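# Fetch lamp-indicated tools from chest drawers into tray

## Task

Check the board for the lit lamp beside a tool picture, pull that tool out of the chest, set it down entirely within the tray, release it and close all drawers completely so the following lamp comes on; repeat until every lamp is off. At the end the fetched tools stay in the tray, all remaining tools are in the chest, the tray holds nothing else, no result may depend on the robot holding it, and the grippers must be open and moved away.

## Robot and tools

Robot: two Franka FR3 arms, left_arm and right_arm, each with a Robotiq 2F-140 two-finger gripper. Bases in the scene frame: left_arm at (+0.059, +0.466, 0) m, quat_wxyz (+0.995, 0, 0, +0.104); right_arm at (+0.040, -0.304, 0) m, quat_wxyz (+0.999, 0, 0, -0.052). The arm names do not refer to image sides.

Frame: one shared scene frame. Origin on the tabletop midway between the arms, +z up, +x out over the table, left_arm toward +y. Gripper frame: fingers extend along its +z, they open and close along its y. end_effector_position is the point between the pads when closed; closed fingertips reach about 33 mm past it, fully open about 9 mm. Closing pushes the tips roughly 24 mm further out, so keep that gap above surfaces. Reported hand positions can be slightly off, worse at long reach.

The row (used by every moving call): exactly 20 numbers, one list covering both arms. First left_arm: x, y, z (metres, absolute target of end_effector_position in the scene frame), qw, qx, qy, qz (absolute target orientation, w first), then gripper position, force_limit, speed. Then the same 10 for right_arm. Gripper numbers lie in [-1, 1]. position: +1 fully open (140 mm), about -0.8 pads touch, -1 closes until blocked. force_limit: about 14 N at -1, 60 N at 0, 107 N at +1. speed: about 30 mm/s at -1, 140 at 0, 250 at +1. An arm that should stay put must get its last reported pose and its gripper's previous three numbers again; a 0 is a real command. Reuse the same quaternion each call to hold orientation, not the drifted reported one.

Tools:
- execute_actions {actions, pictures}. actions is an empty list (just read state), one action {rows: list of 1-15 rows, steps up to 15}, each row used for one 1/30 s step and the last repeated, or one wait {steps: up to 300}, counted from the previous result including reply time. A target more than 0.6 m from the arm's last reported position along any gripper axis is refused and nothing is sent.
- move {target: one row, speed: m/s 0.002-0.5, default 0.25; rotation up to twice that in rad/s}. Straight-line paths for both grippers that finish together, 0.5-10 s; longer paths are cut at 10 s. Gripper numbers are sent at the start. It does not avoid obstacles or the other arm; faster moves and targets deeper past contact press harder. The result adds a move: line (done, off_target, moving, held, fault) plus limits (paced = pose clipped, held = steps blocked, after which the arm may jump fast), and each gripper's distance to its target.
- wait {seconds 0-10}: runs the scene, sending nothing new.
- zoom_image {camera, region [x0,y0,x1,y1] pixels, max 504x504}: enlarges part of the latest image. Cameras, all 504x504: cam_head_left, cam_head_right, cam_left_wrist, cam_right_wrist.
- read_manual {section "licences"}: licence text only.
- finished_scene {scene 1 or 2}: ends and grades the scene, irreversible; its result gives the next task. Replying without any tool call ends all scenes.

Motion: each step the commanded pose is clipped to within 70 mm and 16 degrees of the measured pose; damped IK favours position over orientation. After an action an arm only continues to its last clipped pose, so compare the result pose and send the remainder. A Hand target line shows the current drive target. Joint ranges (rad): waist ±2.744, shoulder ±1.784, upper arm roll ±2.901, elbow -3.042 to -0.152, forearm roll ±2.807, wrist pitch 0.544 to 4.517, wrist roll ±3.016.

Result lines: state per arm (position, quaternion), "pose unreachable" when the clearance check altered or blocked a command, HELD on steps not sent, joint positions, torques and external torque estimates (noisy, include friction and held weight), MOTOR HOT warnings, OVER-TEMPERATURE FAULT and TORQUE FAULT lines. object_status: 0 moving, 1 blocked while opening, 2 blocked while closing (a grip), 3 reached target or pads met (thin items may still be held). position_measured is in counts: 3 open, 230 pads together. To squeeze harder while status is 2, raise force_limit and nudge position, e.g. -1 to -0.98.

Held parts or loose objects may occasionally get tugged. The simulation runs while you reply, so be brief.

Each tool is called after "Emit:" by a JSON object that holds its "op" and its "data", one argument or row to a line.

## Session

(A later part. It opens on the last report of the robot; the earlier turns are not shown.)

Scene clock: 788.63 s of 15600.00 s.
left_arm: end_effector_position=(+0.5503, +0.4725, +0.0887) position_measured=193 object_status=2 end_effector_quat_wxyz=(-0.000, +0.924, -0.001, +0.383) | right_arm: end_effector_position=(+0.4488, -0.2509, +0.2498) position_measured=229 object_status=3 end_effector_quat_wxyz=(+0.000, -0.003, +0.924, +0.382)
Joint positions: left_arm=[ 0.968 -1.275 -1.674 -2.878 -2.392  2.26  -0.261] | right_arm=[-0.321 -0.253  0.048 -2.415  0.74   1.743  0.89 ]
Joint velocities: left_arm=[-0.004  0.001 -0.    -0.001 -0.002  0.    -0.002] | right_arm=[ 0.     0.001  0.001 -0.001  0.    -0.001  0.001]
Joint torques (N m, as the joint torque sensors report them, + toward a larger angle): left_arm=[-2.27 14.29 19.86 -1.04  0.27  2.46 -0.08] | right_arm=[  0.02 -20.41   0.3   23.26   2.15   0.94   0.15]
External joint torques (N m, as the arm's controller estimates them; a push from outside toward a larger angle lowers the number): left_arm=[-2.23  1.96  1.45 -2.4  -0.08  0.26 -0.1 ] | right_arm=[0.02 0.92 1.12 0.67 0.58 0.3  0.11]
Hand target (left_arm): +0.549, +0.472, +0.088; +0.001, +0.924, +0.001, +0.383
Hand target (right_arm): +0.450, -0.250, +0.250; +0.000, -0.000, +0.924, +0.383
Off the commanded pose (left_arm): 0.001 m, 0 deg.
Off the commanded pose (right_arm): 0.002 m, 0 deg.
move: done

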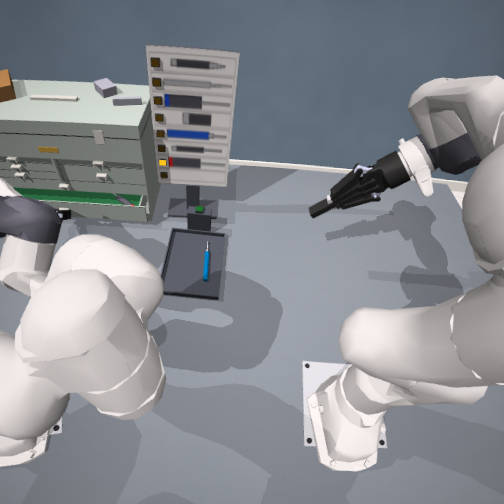

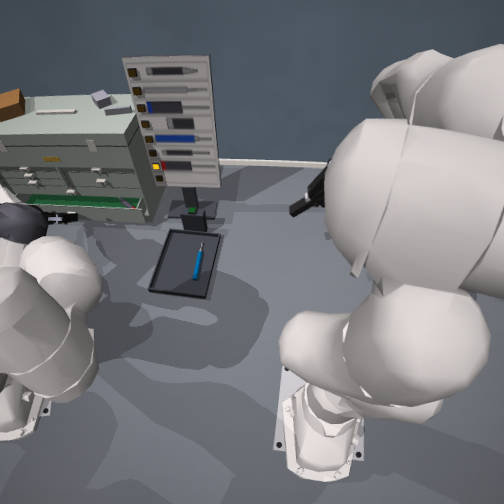

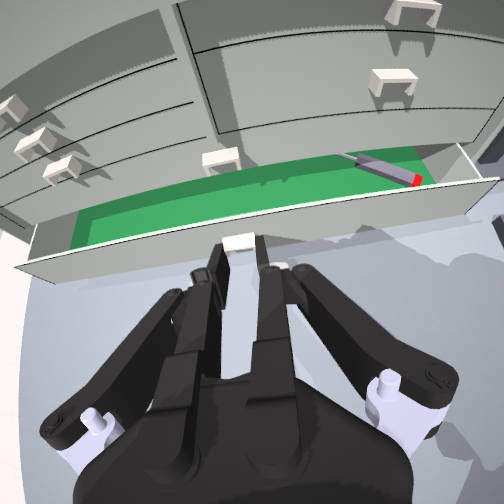

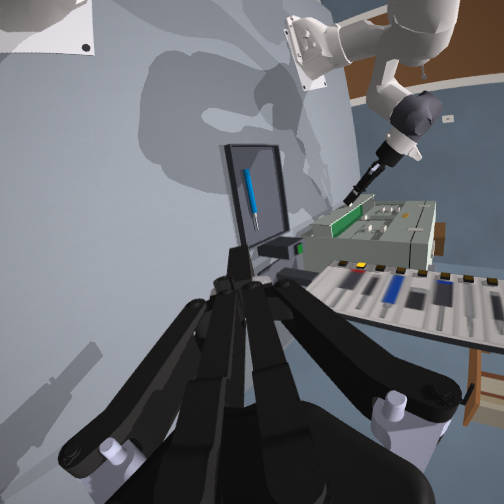

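Emit:
{"op": "move", "data": {
  "target": [0.558,0.472,0.093,0,0.9914,0,0.1305,-0.3,0,0.5,0.45,-0.25,0.25,0,0,0.924,0.383,-0.8,0,0],
  "speed": 0.12
}}

Emit:
{"op": "move", "data": {
  "target": [0.558,0.472,0.093,0,0.9914,0,0.1305,-1,0,-0.5,0.45,-0.25,0.25,0,0,0.924,0.383,-0.8,0,0],
  "speed": 0.05
}}

Emit:
{"op": "move", "data": {
  "target": [0.464,0.474,0.093,0,0.9914,0,0.1305,-1,0,-0.5,0.45,-0.25,0.25,0,0,0.924,0.383,-0.8,0,0],
  "speed": 0.06
}}

Scene clock: 802.40 s of 15600.00 s.
left_arm: end_effector_position=(+0.5544, +0.4726, +0.0891) position_measured=167 object_status=3 end_effector_quat_wxyz=(-0.005, +0.992, -0.000, +0.126) | right_arm: end_effector_position=(+0.4488, -0.2509, +0.2498) position_measured=229 object_status=3 end_effector_quat_wxyz=(+0.000, -0.003, +0.924, +0.382)
Joint positions: left_arm=[ 1.259 -1.085 -1.486 -2.534 -1.418  2.092 -0.668] | right_arm=[-0.321 -0.253  0.048 -2.415  0.74   1.743  0.89 ]
Joint velocities: left_arm=[ 0.001 -0.001 -0.    -0.001  0.003 -0.009 -0.03 ] | right_arm=[-0.002 -0.001 -0.001  0.001  0.     0.001 -0.001]
Joint torques (N m, as the joint torque sensors report them, + toward a larger angle): left_arm=[ 1.39 14.89 23.95 11.45  1.27  2.56 -0.24] | right_arm=[ -0.44 -20.02   1.1   23.77   2.12   0.93   0.21]
External joint torques (N m, as the arm's controller estimates them; a push from outside toward a larger angle lowers the number): left_arm=[ 1.33  0.56  1.24  1.83  0.66 -0.28 -0.24] | right_arm=[-0.37  1.45  2.    1.07  0.55  0.27  0.17]
Hand target (left_arm): +0.554, +0.472, +0.089; -0.003, +0.992, +0.006, +0.125
Hand target (right_arm): +0.450, -0.250, +0.250; +0.000, -0.000, +0.924, +0.383
Off the commanded pose (left_arm): 0.005 m, 1 deg.
Off the commanded pose (right_arm): 0.002 m, 0 deg.
After step 90, 7.97 s passed at rest.
move: off_target (left_arm)

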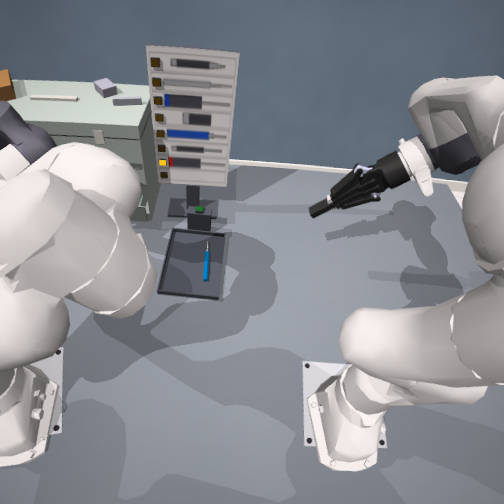

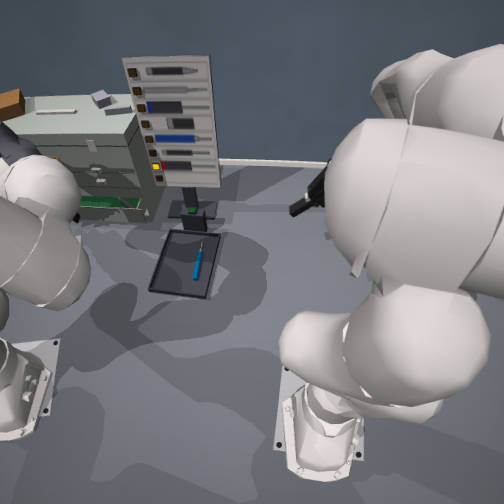

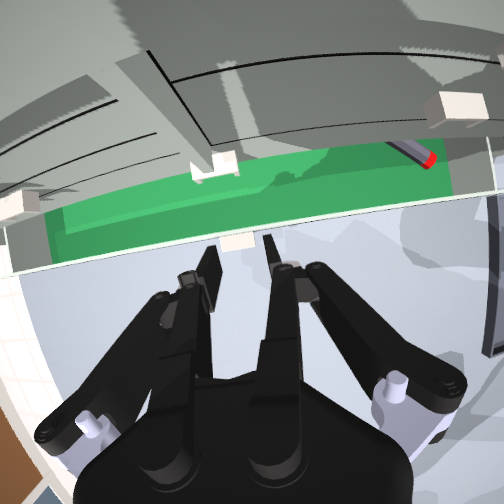

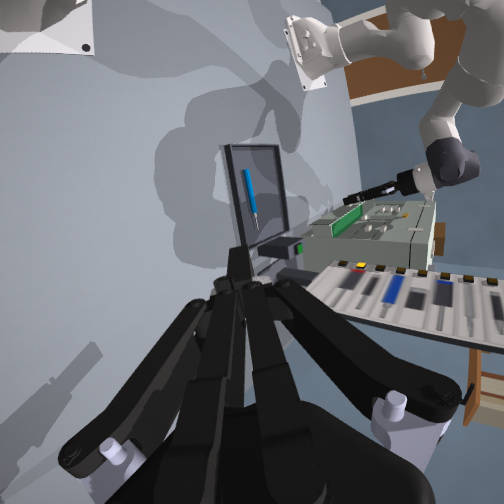

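Scene clock: 803.10 s of 15600.00 s.
left_arm: end_effector_position=(+0.5544, +0.4731, +0.0895) position_measured=193 object_status=2 end_effector_quat_wxyz=(-0.002, +0.992, +0.002, +0.126) | right_arm: end_effector_position=(+0.4488, -0.2509, +0.2498) position_measured=229 object_status=3 end_effector_quat_wxyz=(+0.000, -0.003, +0.924, +0.382)
Joint positions: left_arm=[ 1.263 -1.077 -1.484 -2.534 -1.418  2.091 -0.666] | right_arm=[-0.321 -0.253  0.048 -2.415  0.74   1.743  0.89 ]
Joint velocities: left_arm=[ 0.003  0.003  0.001  0.001  0.    -0.     0.003] | right_arm=[ 0.001 -0.    -0.001  0.001  0.001  0.001  0.   ]
Joint torques (N m, as the joint torque sensors report them, + toward a larger angle): left_arm=[ 0.85 15.95 26.58 13.34  0.26  2.81  0.12] | right_arm=[  0.26 -20.     0.88  23.25   2.13   0.9    0.18]
External joint torques (N m, as the arm's controller estimates them; a push from outside toward a larger angle lowers the number): left_arm=[ 0.83  1.71  3.93  3.43 -0.34 -0.02  0.12] | right_arm=[0.32 1.41 1.78 0.57 0.56 0.24 0.14]
Hand target (left_arm): +0.558, +0.472, +0.093; +0.000, +0.991, -0.000, +0.130
Hand target (right_arm): +0.450, -0.250, +0.250; +0.000, -0.000, +0.924, +0.383
Off the commanded pose (left_arm): 0.005 m, 1 deg.
Off the commanded pose (right_arm): 0.002 m, 0 deg.
move: off_target (left_arm)

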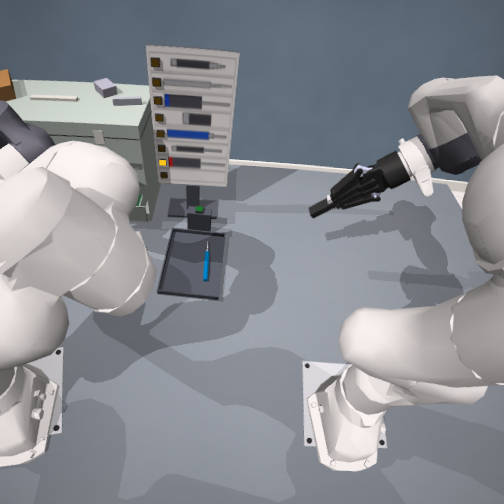

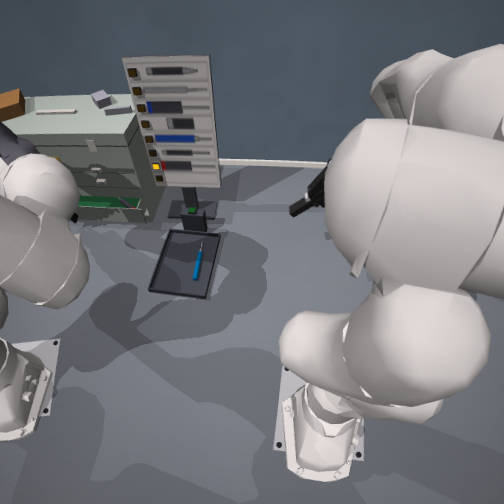

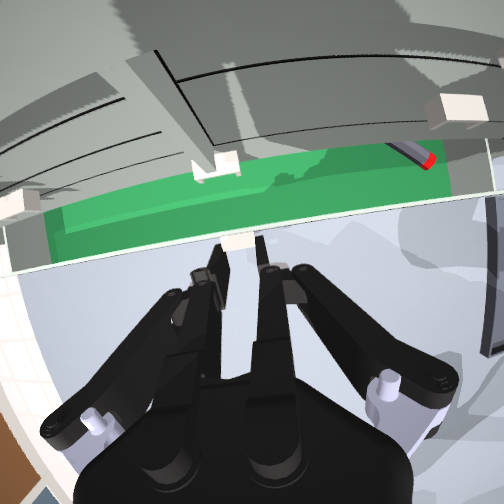

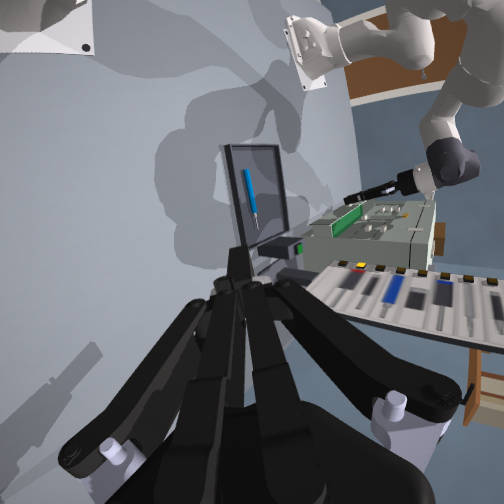

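Scene clock: 804.93 s of 15600.00 s.
left_arm: end_effector_position=(+0.4613, +0.4758, +0.0886) position_measured=193 object_status=2 end_effector_quat_wxyz=(+0.001, +0.992, +0.002, +0.127) | right_arm: end_effector_position=(+0.4488, -0.2509, +0.2498) position_measured=229 object_status=3 end_effector_quat_wxyz=(+0.000, -0.003, +0.924, +0.382)
Joint positions: left_arm=[ 0.963 -1.112 -1.329 -2.821 -1.413  2.092 -0.644] | right_arm=[-0.321 -0.253  0.048 -2.415  0.74   1.743  0.89 ]
Joint velocities: left_arm=[-0.006  0.001  0.003 -0.004  0.003  0.001  0.   ] | right_arm=[-0.     0.001 -0.001 -0.    -0.    -0.001 -0.   ]
Joint torques (N m, as the joint torque sensors report them, + toward a larger angle): left_arm=[-2.41  8.83 22.64 11.77  0.2   2.71  0.06] | right_arm=[ -0.04 -20.23   0.44  23.5    2.1    0.89   0.2 ]
External joint torques (N m, as the arm's controller estimates them; a push from outside toward a larger angle lowers the number): left_arm=[-2.44 -0.67  5.03  1.5  -0.38 -0.1   0.05] | right_arm=[-0.05  1.17  1.27  0.86  0.52  0.24  0.17]
Hand target (left_arm): +0.464, +0.473, +0.092; +0.003, +0.991, -0.000, +0.131
Hand target (right_arm): +0.450, -0.250, +0.250; +0.000, -0.000, +0.924, +0.383
Off the commanded pose (left_arm): 0.005 m, 1 deg.
Off the commanded pose (right_arm): 0.002 m, 0 deg.
move: off_target (left_arm)

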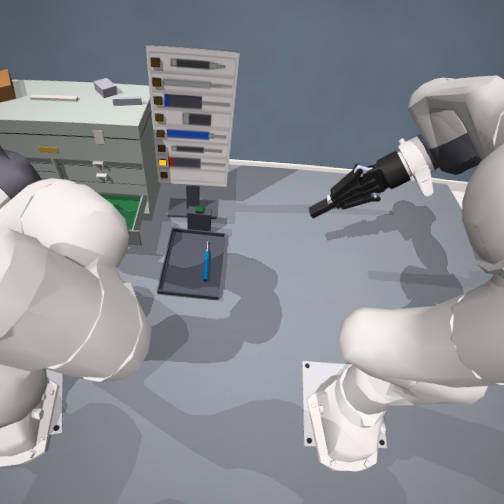

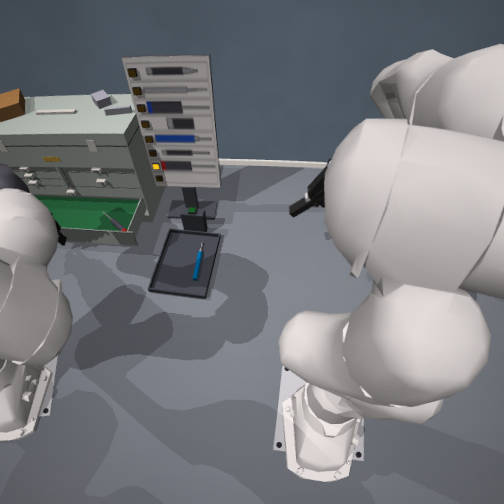

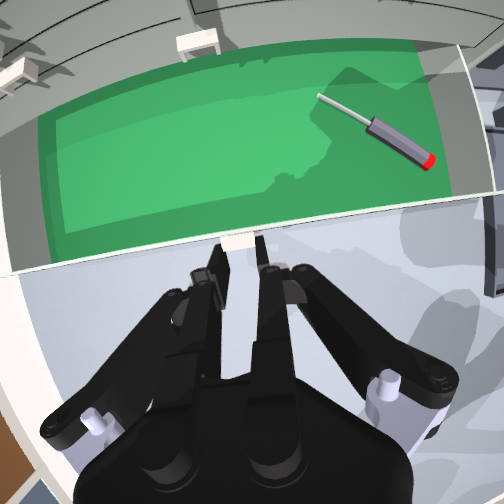

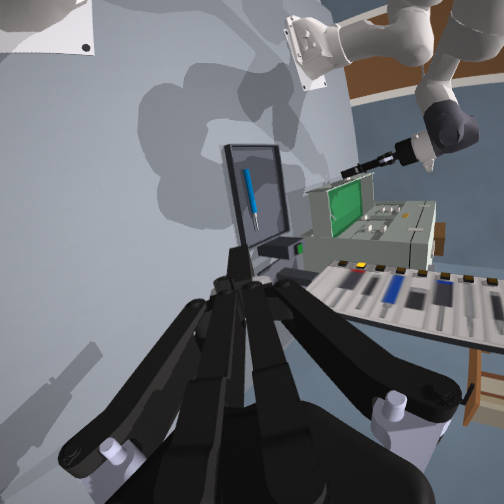

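Emit:
{"op": "move", "data": {
  "target": [0.455,0.474,0.093,0,0.9914,0,0.1305,-0.3,0,0.5,0.45,-0.25,0.25,0,0,0.924,0.383,-0.8,0,0],
  "speed": 0.05
}}

Emit:
{"op": "move", "data": {
  "target": [0.455,0.45,0.16,0,0.9914,0,0.1305,-0.3,0,0.5,0.45,-0.25,0.25,0,0,0.924,0.383,-0.8,0,0],
  "speed": 0.15
}}

Emit:
{"op": "move", "data": {
  "target": [0.53,0.32,0.15,-0.055,0.8985,0.419,0.118,-0.3,0,0.5,0.45,-0.25,0.25,0,0,0.924,0.383,-0.8,0,0],
  "speed": 0.2
}}

Scene clock: 826.20 s of 15600.00 s.
left_arm: end_effector_position=(+0.4564, +0.4741, +0.0930) position_measured=167 object_status=3 end_effector_quat_wxyz=(-0.000, +0.991, -0.002, +0.132) | right_arm: end_effector_position=(+0.4488, -0.2509, +0.2498) position_measured=229 object_status=3 end_effector_quat_wxyz=(+0.000, -0.003, +0.924, +0.382)
Joint positions: left_arm=[ 0.926 -1.124 -1.305 -2.843 -1.408  2.091 -0.646] | right_arm=[-0.321 -0.253  0.048 -2.415  0.74   1.743  0.89 ]
Joint velocities: left_arm=[-0.005 -0.     0.004 -0.003  0.004  0.001 -0.003] | right_arm=[-0.    -0.001  0.001 -0.     0.    -0.001  0.001]
Joint torques (N m, as the joint torque sensors report them, + toward a larger angle): left_arm=[-1.29  8.34 18.68  9.34  1.21  2.47 -0.29] | right_arm=[ -0.22 -20.45   0.51  23.45   2.13   0.89   0.23]
External joint torques (N m, as the arm's controller estimates them; a push from outside toward a larger angle lowers the number): left_arm=[-1.28 -0.83  1.53 -1.09  0.64 -0.35 -0.3 ] | right_arm=[-0.23  1.    1.32  0.78  0.56  0.24  0.2 ]
Hand target (left_arm): +0.455, +0.474, +0.093; +0.000, +0.991, -0.000, +0.130
Hand target (right_arm): +0.450, -0.250, +0.250; +0.000, -0.000, +0.924, +0.383
Off the commanded pose (left_arm): 0.001 m, 0 deg.
Off the commanded pose (right_arm): 0.002 m, 0 deg.
After step 90, 17.57 s passed at rest.
move: done

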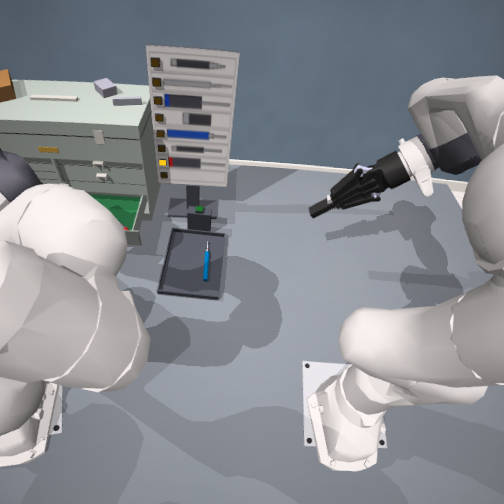

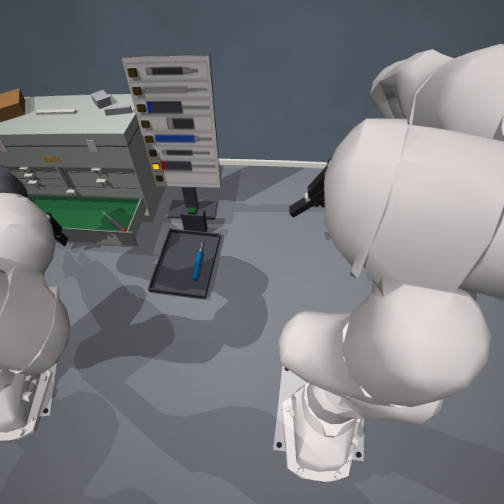

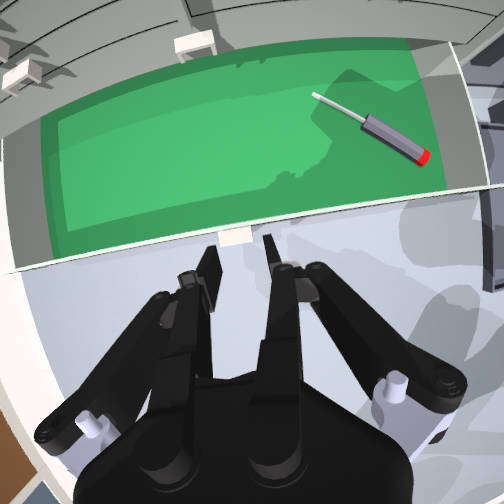

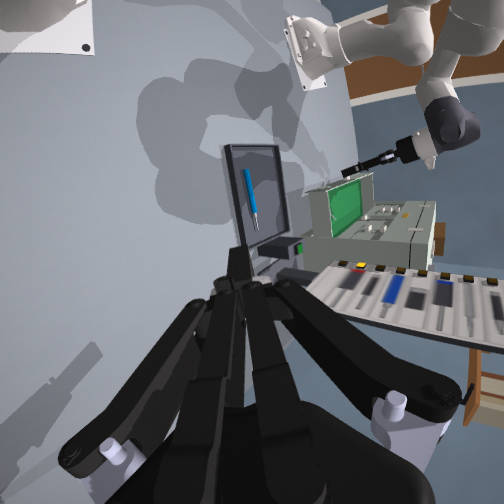

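Scene clock: 827.37 s of 15600.00 s.
left_arm: end_effector_position=(+0.4543, +0.4500, +0.1587) position_measured=167 object_status=3 end_effector_quat_wxyz=(+0.001, +0.991, -0.006, +0.131) | right_arm: end_effector_position=(+0.4488, -0.2509, +0.2498) position_measured=229 object_status=3 end_effector_quat_wxyz=(+0.000, -0.003, +0.924, +0.382)
Joint positions: left_arm=[ 0.824 -1.212 -1.095 -2.801 -1.199  1.95  -0.781] | right_arm=[-0.321 -0.253  0.048 -2.415  0.74   1.743  0.89 ]
Joint velocities: left_arm=[ 0.    -0.005 -0.     0.001 -0.001 -0.013 -0.028] | right_arm=[ 0.001  0.001 -0.    -0.001 -0.    -0.     0.   ]
Joint torques (N m, as the joint torque sensors report them, + toward a larger angle): left_arm=[-1.18  7.46 19.17 14.84  1.17  2.53 -0.23] | right_arm=[  0.3  -20.07   0.69  23.34   2.13   0.9    0.23]
External joint torques (N m, as the arm's controller estimates them; a push from outside toward a larger angle lowers the number): left_arm=[-1.21 -1.71  2.03  1.26  0.61 -0.37 -0.24] | right_arm=[0.3  1.3  1.53 0.69 0.56 0.25 0.2 ]
Hand target (left_arm): +0.454, +0.449, +0.159; +0.002, +0.992, -0.001, +0.130
Hand target (right_arm): +0.450, -0.250, +0.250; +0.000, -0.000, +0.924, +0.383
Off the commanded pose (left_arm): 0.002 m, 1 deg.
Off the commanded pose (right_arm): 0.002 m, 0 deg.
move: done

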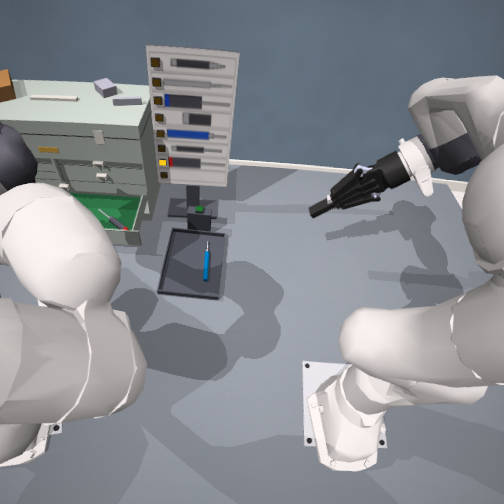

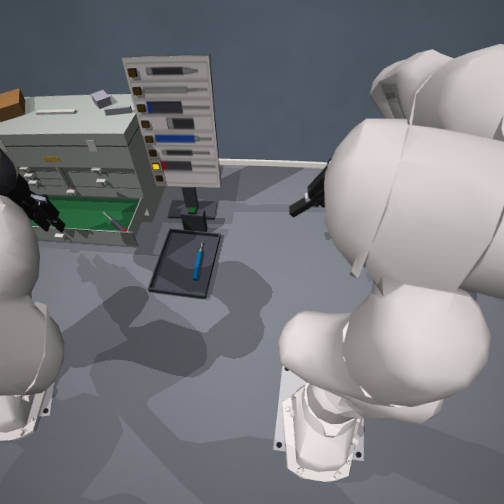

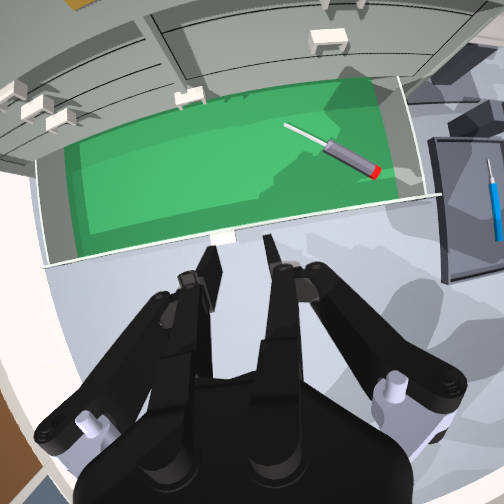

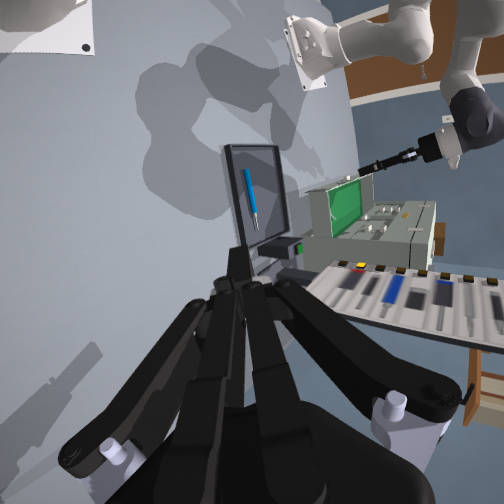

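Scene clock: 830.53 s of 15600.00 s.
left_arm: end_effector_position=(+0.5288, +0.3197, +0.1526) position_measured=167 object_status=3 end_effector_quat_wxyz=(-0.058, +0.902, +0.411, +0.120) | right_arm: end_effector_position=(+0.4488, -0.2509, +0.2498) position_measured=229 object_status=3 end_effector_quat_wxyz=(+0.000, -0.003, +0.924, +0.382)
Joint positions: left_arm=[ 0.988 -1.526 -1.325 -2.339 -1.248  1.667 -2.011] | right_arm=[-0.321 -0.253  0.048 -2.415  0.74   1.743  0.89 ]
Joint velocities: left_arm=[-0.    -0.001 -0.     0.001  0.001 -0.001 -0.03 ] | right_arm=[ 0.001 -0.001 -0.001  0.     0.     0.001 -0.001]
Joint torques (N m, as the joint torque sensors report them, + toward a larger angle): left_arm=[ 1.4  20.42 28.99  4.94  1.43  2.58 -0.18] | right_arm=[  0.15 -20.29   0.29  23.63   2.18   0.92   0.21]
External joint torques (N m, as the arm's controller estimates them; a push from outside toward a larger angle lowers the number): left_arm=[ 1.47 -0.32  1.57  0.75  0.29 -0.42 -0.19] | right_arm=[0.2  1.25 1.18 0.9  0.6  0.26 0.17]
Hand target (left_arm): +0.529, +0.320, +0.153; -0.057, +0.899, +0.418, +0.120
Hand target (right_arm): +0.450, -0.250, +0.250; +0.000, -0.000, +0.924, +0.383
Off the commanded pose (left_arm): 0.003 m, 1 deg.
Off the commanded pose (right_arm): 0.002 m, 0 deg.
move: done

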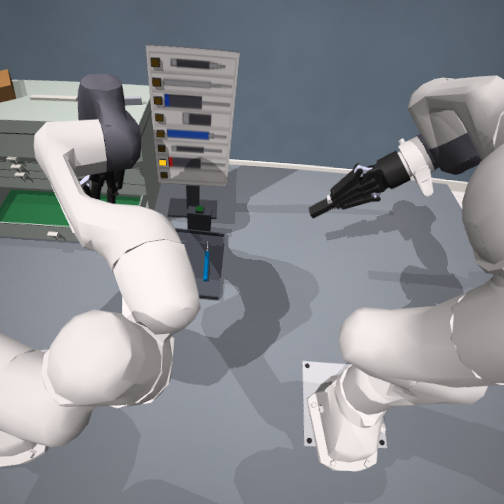

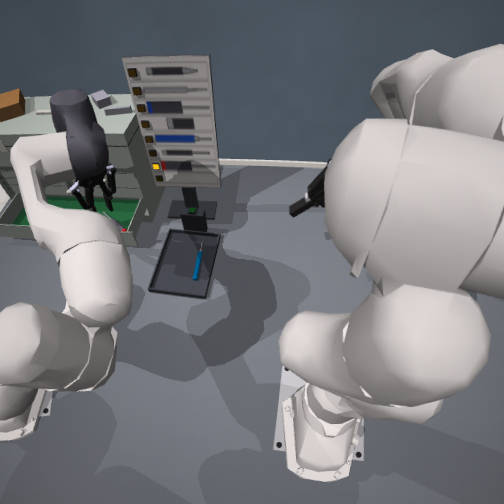

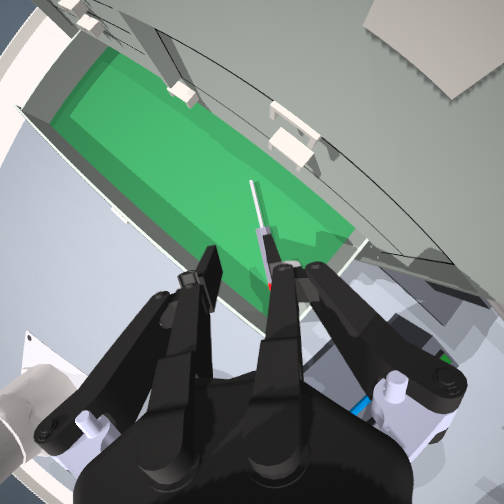

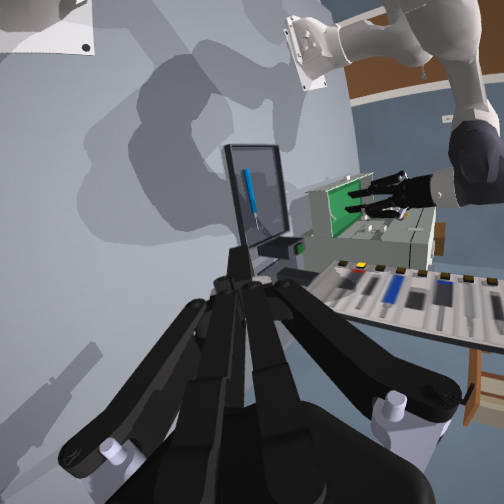

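Emit:
{"op": "move", "data": {
  "target": [0.539,0.297,0.125,-0.055,0.8985,0.419,0.118,-0.4,0,0,0.45,-0.25,0.25,0,0,0.924,0.383,-0.8,0,0],
  "speed": 0.08
}}

Scene clock: 849.37 s of 15600.00 s.
left_arm: end_effector_position=(+0.5375, +0.2972, +0.1258) position_measured=179 object_status=3 end_effector_quat_wxyz=(-0.057, +0.901, +0.414, +0.116) | right_arm: end_effector_position=(+0.4488, -0.2509, +0.2498) position_measured=229 object_status=3 end_effector_quat_wxyz=(+0.000, -0.003, +0.924, +0.382)
Joint positions: left_arm=[ 0.997 -1.543 -1.387 -2.296 -1.3    1.679 -2.061] | right_arm=[-0.321 -0.253  0.048 -2.415  0.74   1.743  0.89 ]
Joint velocities: left_arm=[ 0.002 -0.005 -0.001  0.002 -0.01   0.    -0.024] | right_arm=[ 0.002 -0.    -0.001 -0.001  0.001 -0.001  0.001]
Joint torques (N m, as the joint torque sensors report them, + toward a larger angle): left_arm=[ 2.5  21.45 28.38  4.08  0.68  3.36 -0.16] | right_arm=[ -0.1  -20.51   0.58  23.42   2.13   0.86   0.19]
External joint torques (N m, as the arm's controller estimates them; a push from outside toward a larger angle lowers the number): left_arm=[ 2.65 -0.43  0.09  1.12 -0.46  0.41 -0.17] | right_arm=[-0.17  0.85  1.35  0.82  0.56  0.23  0.16]
Hand target (left_arm): +0.539, +0.297, +0.126; -0.056, +0.899, +0.419, +0.118
Hand target (right_arm): +0.450, -0.250, +0.250; +0.000, -0.000, +0.924, +0.383
Off the commanded pose (left_arm): 0.002 m, 1 deg.
Off the commanded pose (right_arm): 0.002 m, 0 deg.
After step 90, 15.00 s passed at rest.
move: done

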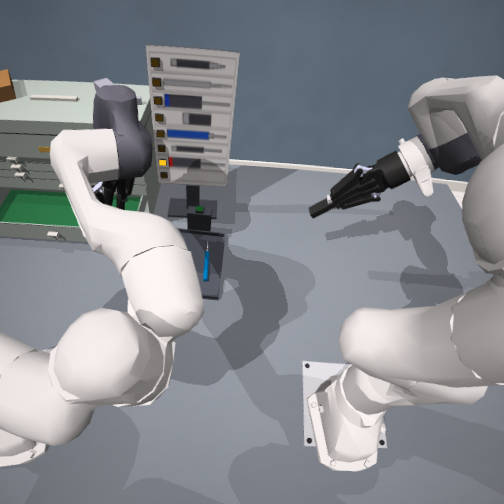

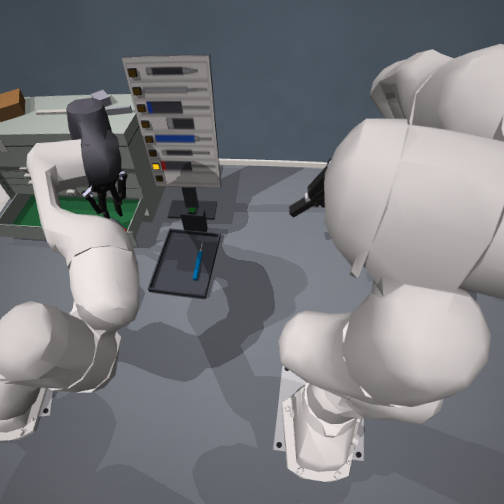

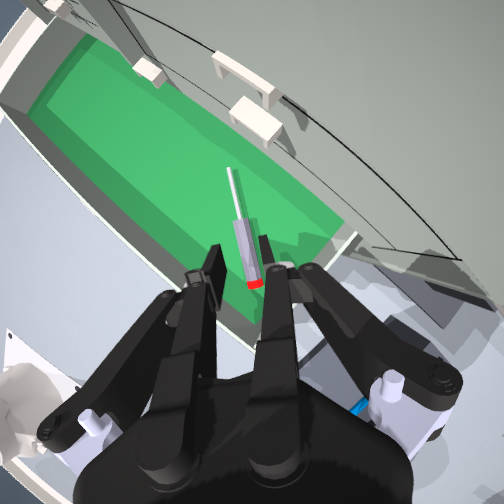

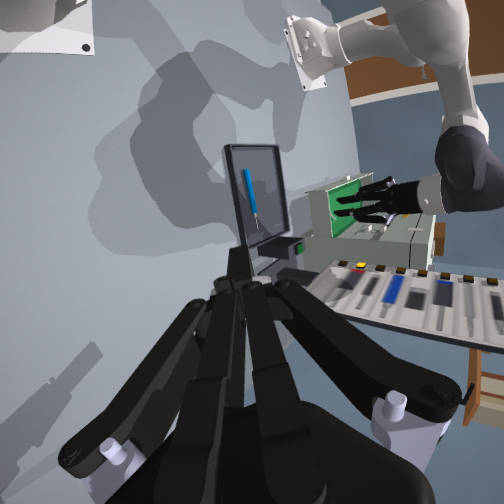

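Emit:
{"op": "move", "data": {
  "target": [0.540,0.296,0.09,-0.055,0.8985,0.419,0.118,-0.4,0,0,0.45,-0.25,0.25,0,0,0.924,0.383,-0.8,0,0],
  "speed": 0.05
}}

Scene clock: 866.23 s of 15600.00 s.
left_arm: end_effector_position=(+0.5401, +0.2965, +0.0909) position_measured=179 object_status=3 end_effector_quat_wxyz=(-0.056, +0.899, +0.417, +0.117) | right_arm: end_effector_position=(+0.4488, -0.2509, +0.2498) position_measured=229 object_status=3 end_effector_quat_wxyz=(+0.000, -0.003, +0.924, +0.382)
Joint positions: left_arm=[ 0.996 -1.575 -1.46  -2.306 -1.372  1.713 -2.072] | right_arm=[-0.321 -0.253  0.048 -2.415  0.74   1.743  0.89 ]
Joint velocities: left_arm=[ 0.    -0.007 -0.001  0.001 -0.014  0.005 -0.001] | right_arm=[-0.001  0.001 -0.     0.    -0.     0.001  0.001]
Joint torques (N m, as the joint torque sensors report them, + toward a larger angle): left_arm=[-1.3  21.25 28.07 -0.69  0.54  3.38 -0.06] | right_arm=[  0.39 -20.75   0.59  23.8    2.12   0.92   0.18]
External joint torques (N m, as the arm's controller estimates them; a push from outside toward a larger angle lowers the number): left_arm=[-1.34 -0.58 -0.43 -1.98 -0.61  0.42 -0.07] | right_arm=[0.43 0.7  1.48 1.12 0.55 0.26 0.14]
Hand target (left_arm): +0.541, +0.296, +0.091; -0.055, +0.899, +0.419, +0.118
Hand target (right_arm): +0.450, -0.250, +0.250; +0.000, -0.000, +0.924, +0.383
Off the commanded pose (left_arm): 0.001 m, 0 deg.
Off the commanded pose (right_arm): 0.002 m, 0 deg.
After step 90, 12.83 s passed at rest.
move: done

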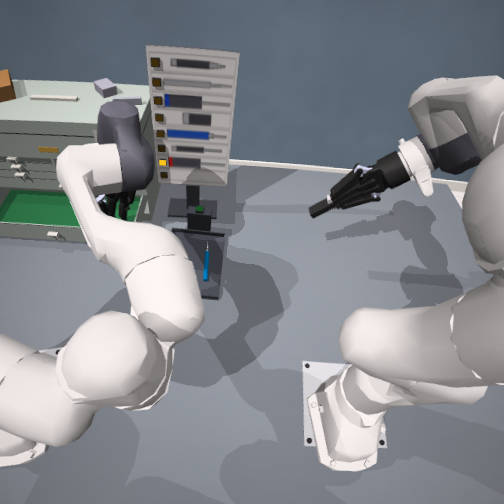

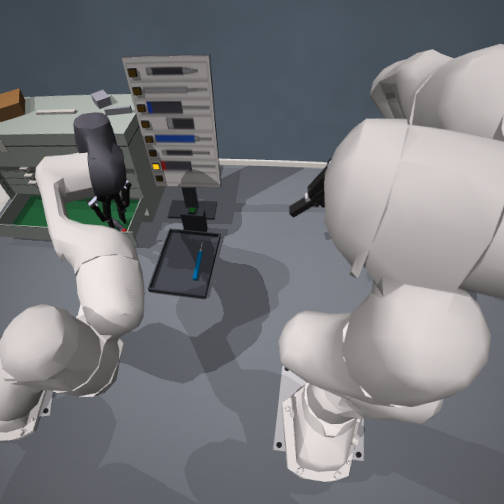

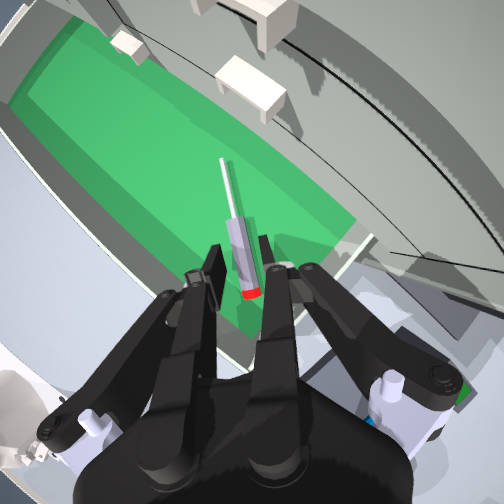

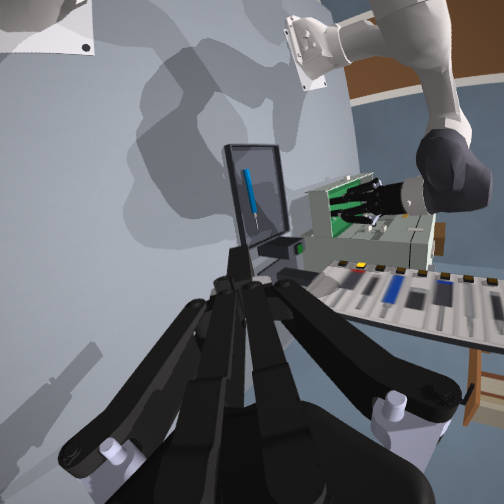

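Emit:
{"op": "move", "data": {
  "target": [0.539,0.297,0.072,-0.055,0.8985,0.419,0.118,-0.4,0,0,0.45,-0.25,0.25,0,0,0.924,0.383,-0.8,0,0],
  "speed": 0.03
}}

Emit:
{"op": "move", "data": {
  "target": [0.539,0.297,0.072,-0.055,0.8985,0.419,0.118,-1,-0.2,-0.5,0.45,-0.25,0.25,0,0,0.924,0.383,-0.8,0,0],
  "speed": 0.03
}}

Scene clock: 875.07 s of 15600.00 s.
left_arm: end_effector_position=(+0.5407, +0.2974, +0.0765) position_measured=179 object_status=3 end_effector_quat_wxyz=(-0.055, +0.899, +0.417, +0.120) | right_arm: end_effector_position=(+0.4488, -0.2508, +0.2498) position_measured=229 object_status=3 end_effector_quat_wxyz=(+0.000, -0.003, +0.924, +0.382)
Joint positions: left_arm=[ 0.989 -1.589 -1.493 -2.317 -1.406  1.734 -2.073] | right_arm=[-0.321 -0.253  0.048 -2.415  0.74   1.743  0.89 ]
Joint velocities: left_arm=[-0.002 -0.002 -0.004 -0.001 -0.007  0.013  0.   ] | right_arm=[-0.001  0.    -0.001  0.001 -0.001  0.001  0.   ]
Joint torques (N m, as the joint torque sensors report them, + toward a larger angle): left_arm=[-1.55 21.34 25.16 -0.66  0.12  2.84 -0.22] | right_arm=[ -0.01 -20.18   0.68  23.58   2.12   0.88   0.21]
External joint torques (N m, as the arm's controller estimates them; a push from outside toward a larger angle lowers the number): left_arm=[-1.53 -0.24 -3.36 -1.28 -1.01 -0.14 -0.23] | right_arm=[-0.01  1.28  1.51  0.89  0.54  0.23  0.17]
Hand target (left_arm): +0.539, +0.297, +0.072; -0.055, +0.899, +0.419, +0.118
Hand target (right_arm): +0.450, -0.250, +0.250; +0.000, -0.000, +0.924, +0.383
Off the commanded pose (left_arm): 0.005 m, 0 deg.
Off the commanded pose (right_arm): 0.001 m, 0 deg.
After step 90, 4.97 s passed at rest.
move: off_target (left_arm)

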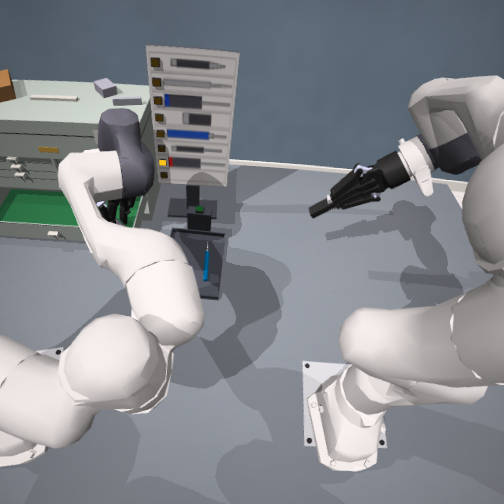

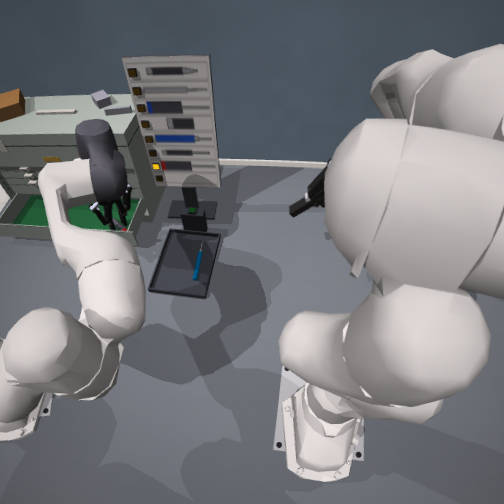

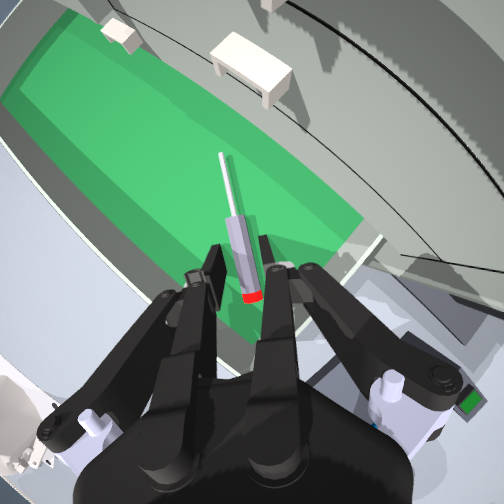

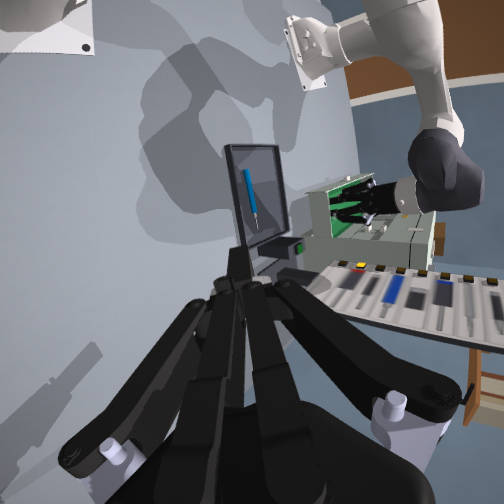

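Scene clock: 875.77 s of 15600.00 s.
left_arm: end_effector_position=(+0.5420, +0.2968, +0.0770) position_measured=210 object_status=2 end_effector_quat_wxyz=(-0.054, +0.899, +0.417, +0.122) | right_arm: end_effector_position=(+0.4488, -0.2508, +0.2498) position_measured=229 object_status=3 end_effector_quat_wxyz=(+0.000, -0.003, +0.924, +0.382)
Joint positions: left_arm=[ 0.988 -1.589 -1.493 -2.317 -1.408  1.739 -2.074] | right_arm=[-0.321 -0.253  0.048 -2.415  0.74   1.743  0.89 ]
Joint velocities: left_arm=[-0.001 -0.001 -0.001 -0.001 -0.001  0.002 -0.001] | right_arm=[-0.001  0.001 -0.    -0.     0.     0.    -0.001]
Joint torques (N m, as the joint torque sensors report them, + toward a larger angle): left_arm=[-0.53 21.67 23.47 -1.57  0.52  2.57 -0.25] | right_arm=[ -0.21 -20.63   0.49  23.39   2.09   0.85   0.25]
External joint torques (N m, as the arm's controller estimates them; a push from outside toward a larger angle lowers the number): left_arm=[-0.55  0.12 -5.05 -2.21 -0.61 -0.42 -0.26] | right_arm=[-0.19  0.77  1.34  0.73  0.52  0.2   0.21]
Hand target (left_arm): +0.539, +0.297, +0.072; -0.055, +0.899, +0.419, +0.118
Hand target (right_arm): +0.450, -0.250, +0.250; +0.000, -0.000, +0.924, +0.383
Off the commanded pose (left_arm): 0.006 m, 1 deg.
Off the commanded pose (right_arm): 0.001 m, 0 deg.
move: off_target (left_arm)

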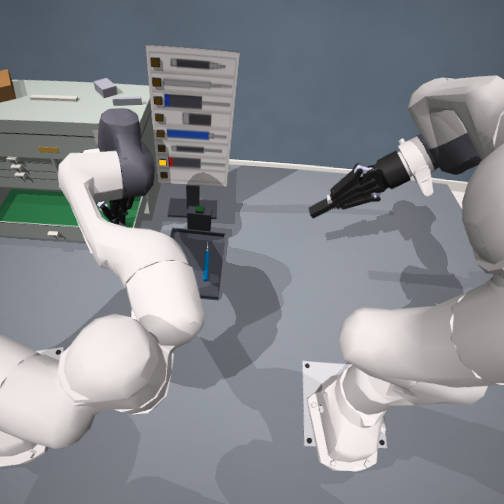

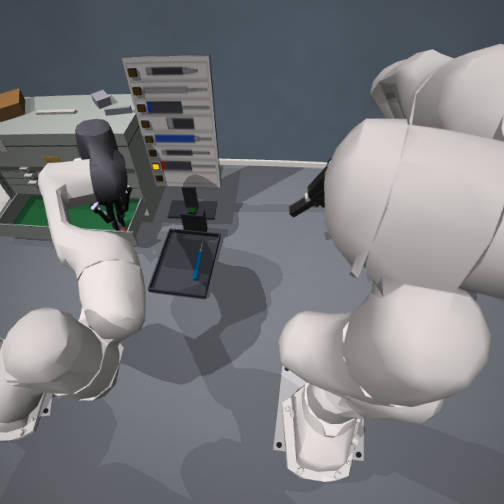

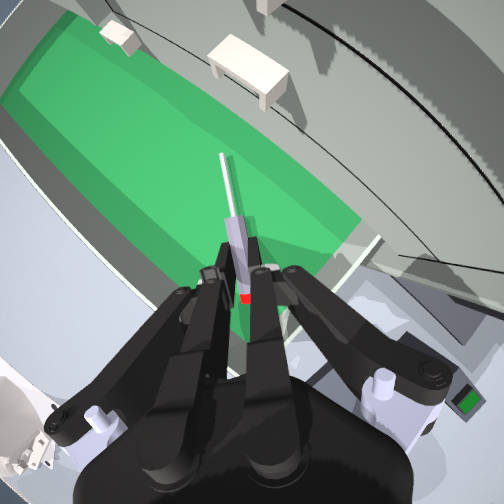

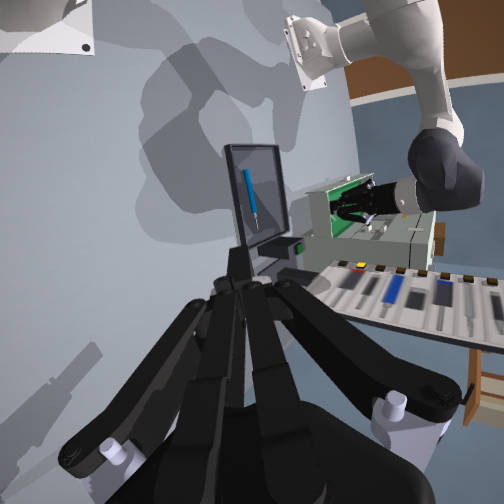

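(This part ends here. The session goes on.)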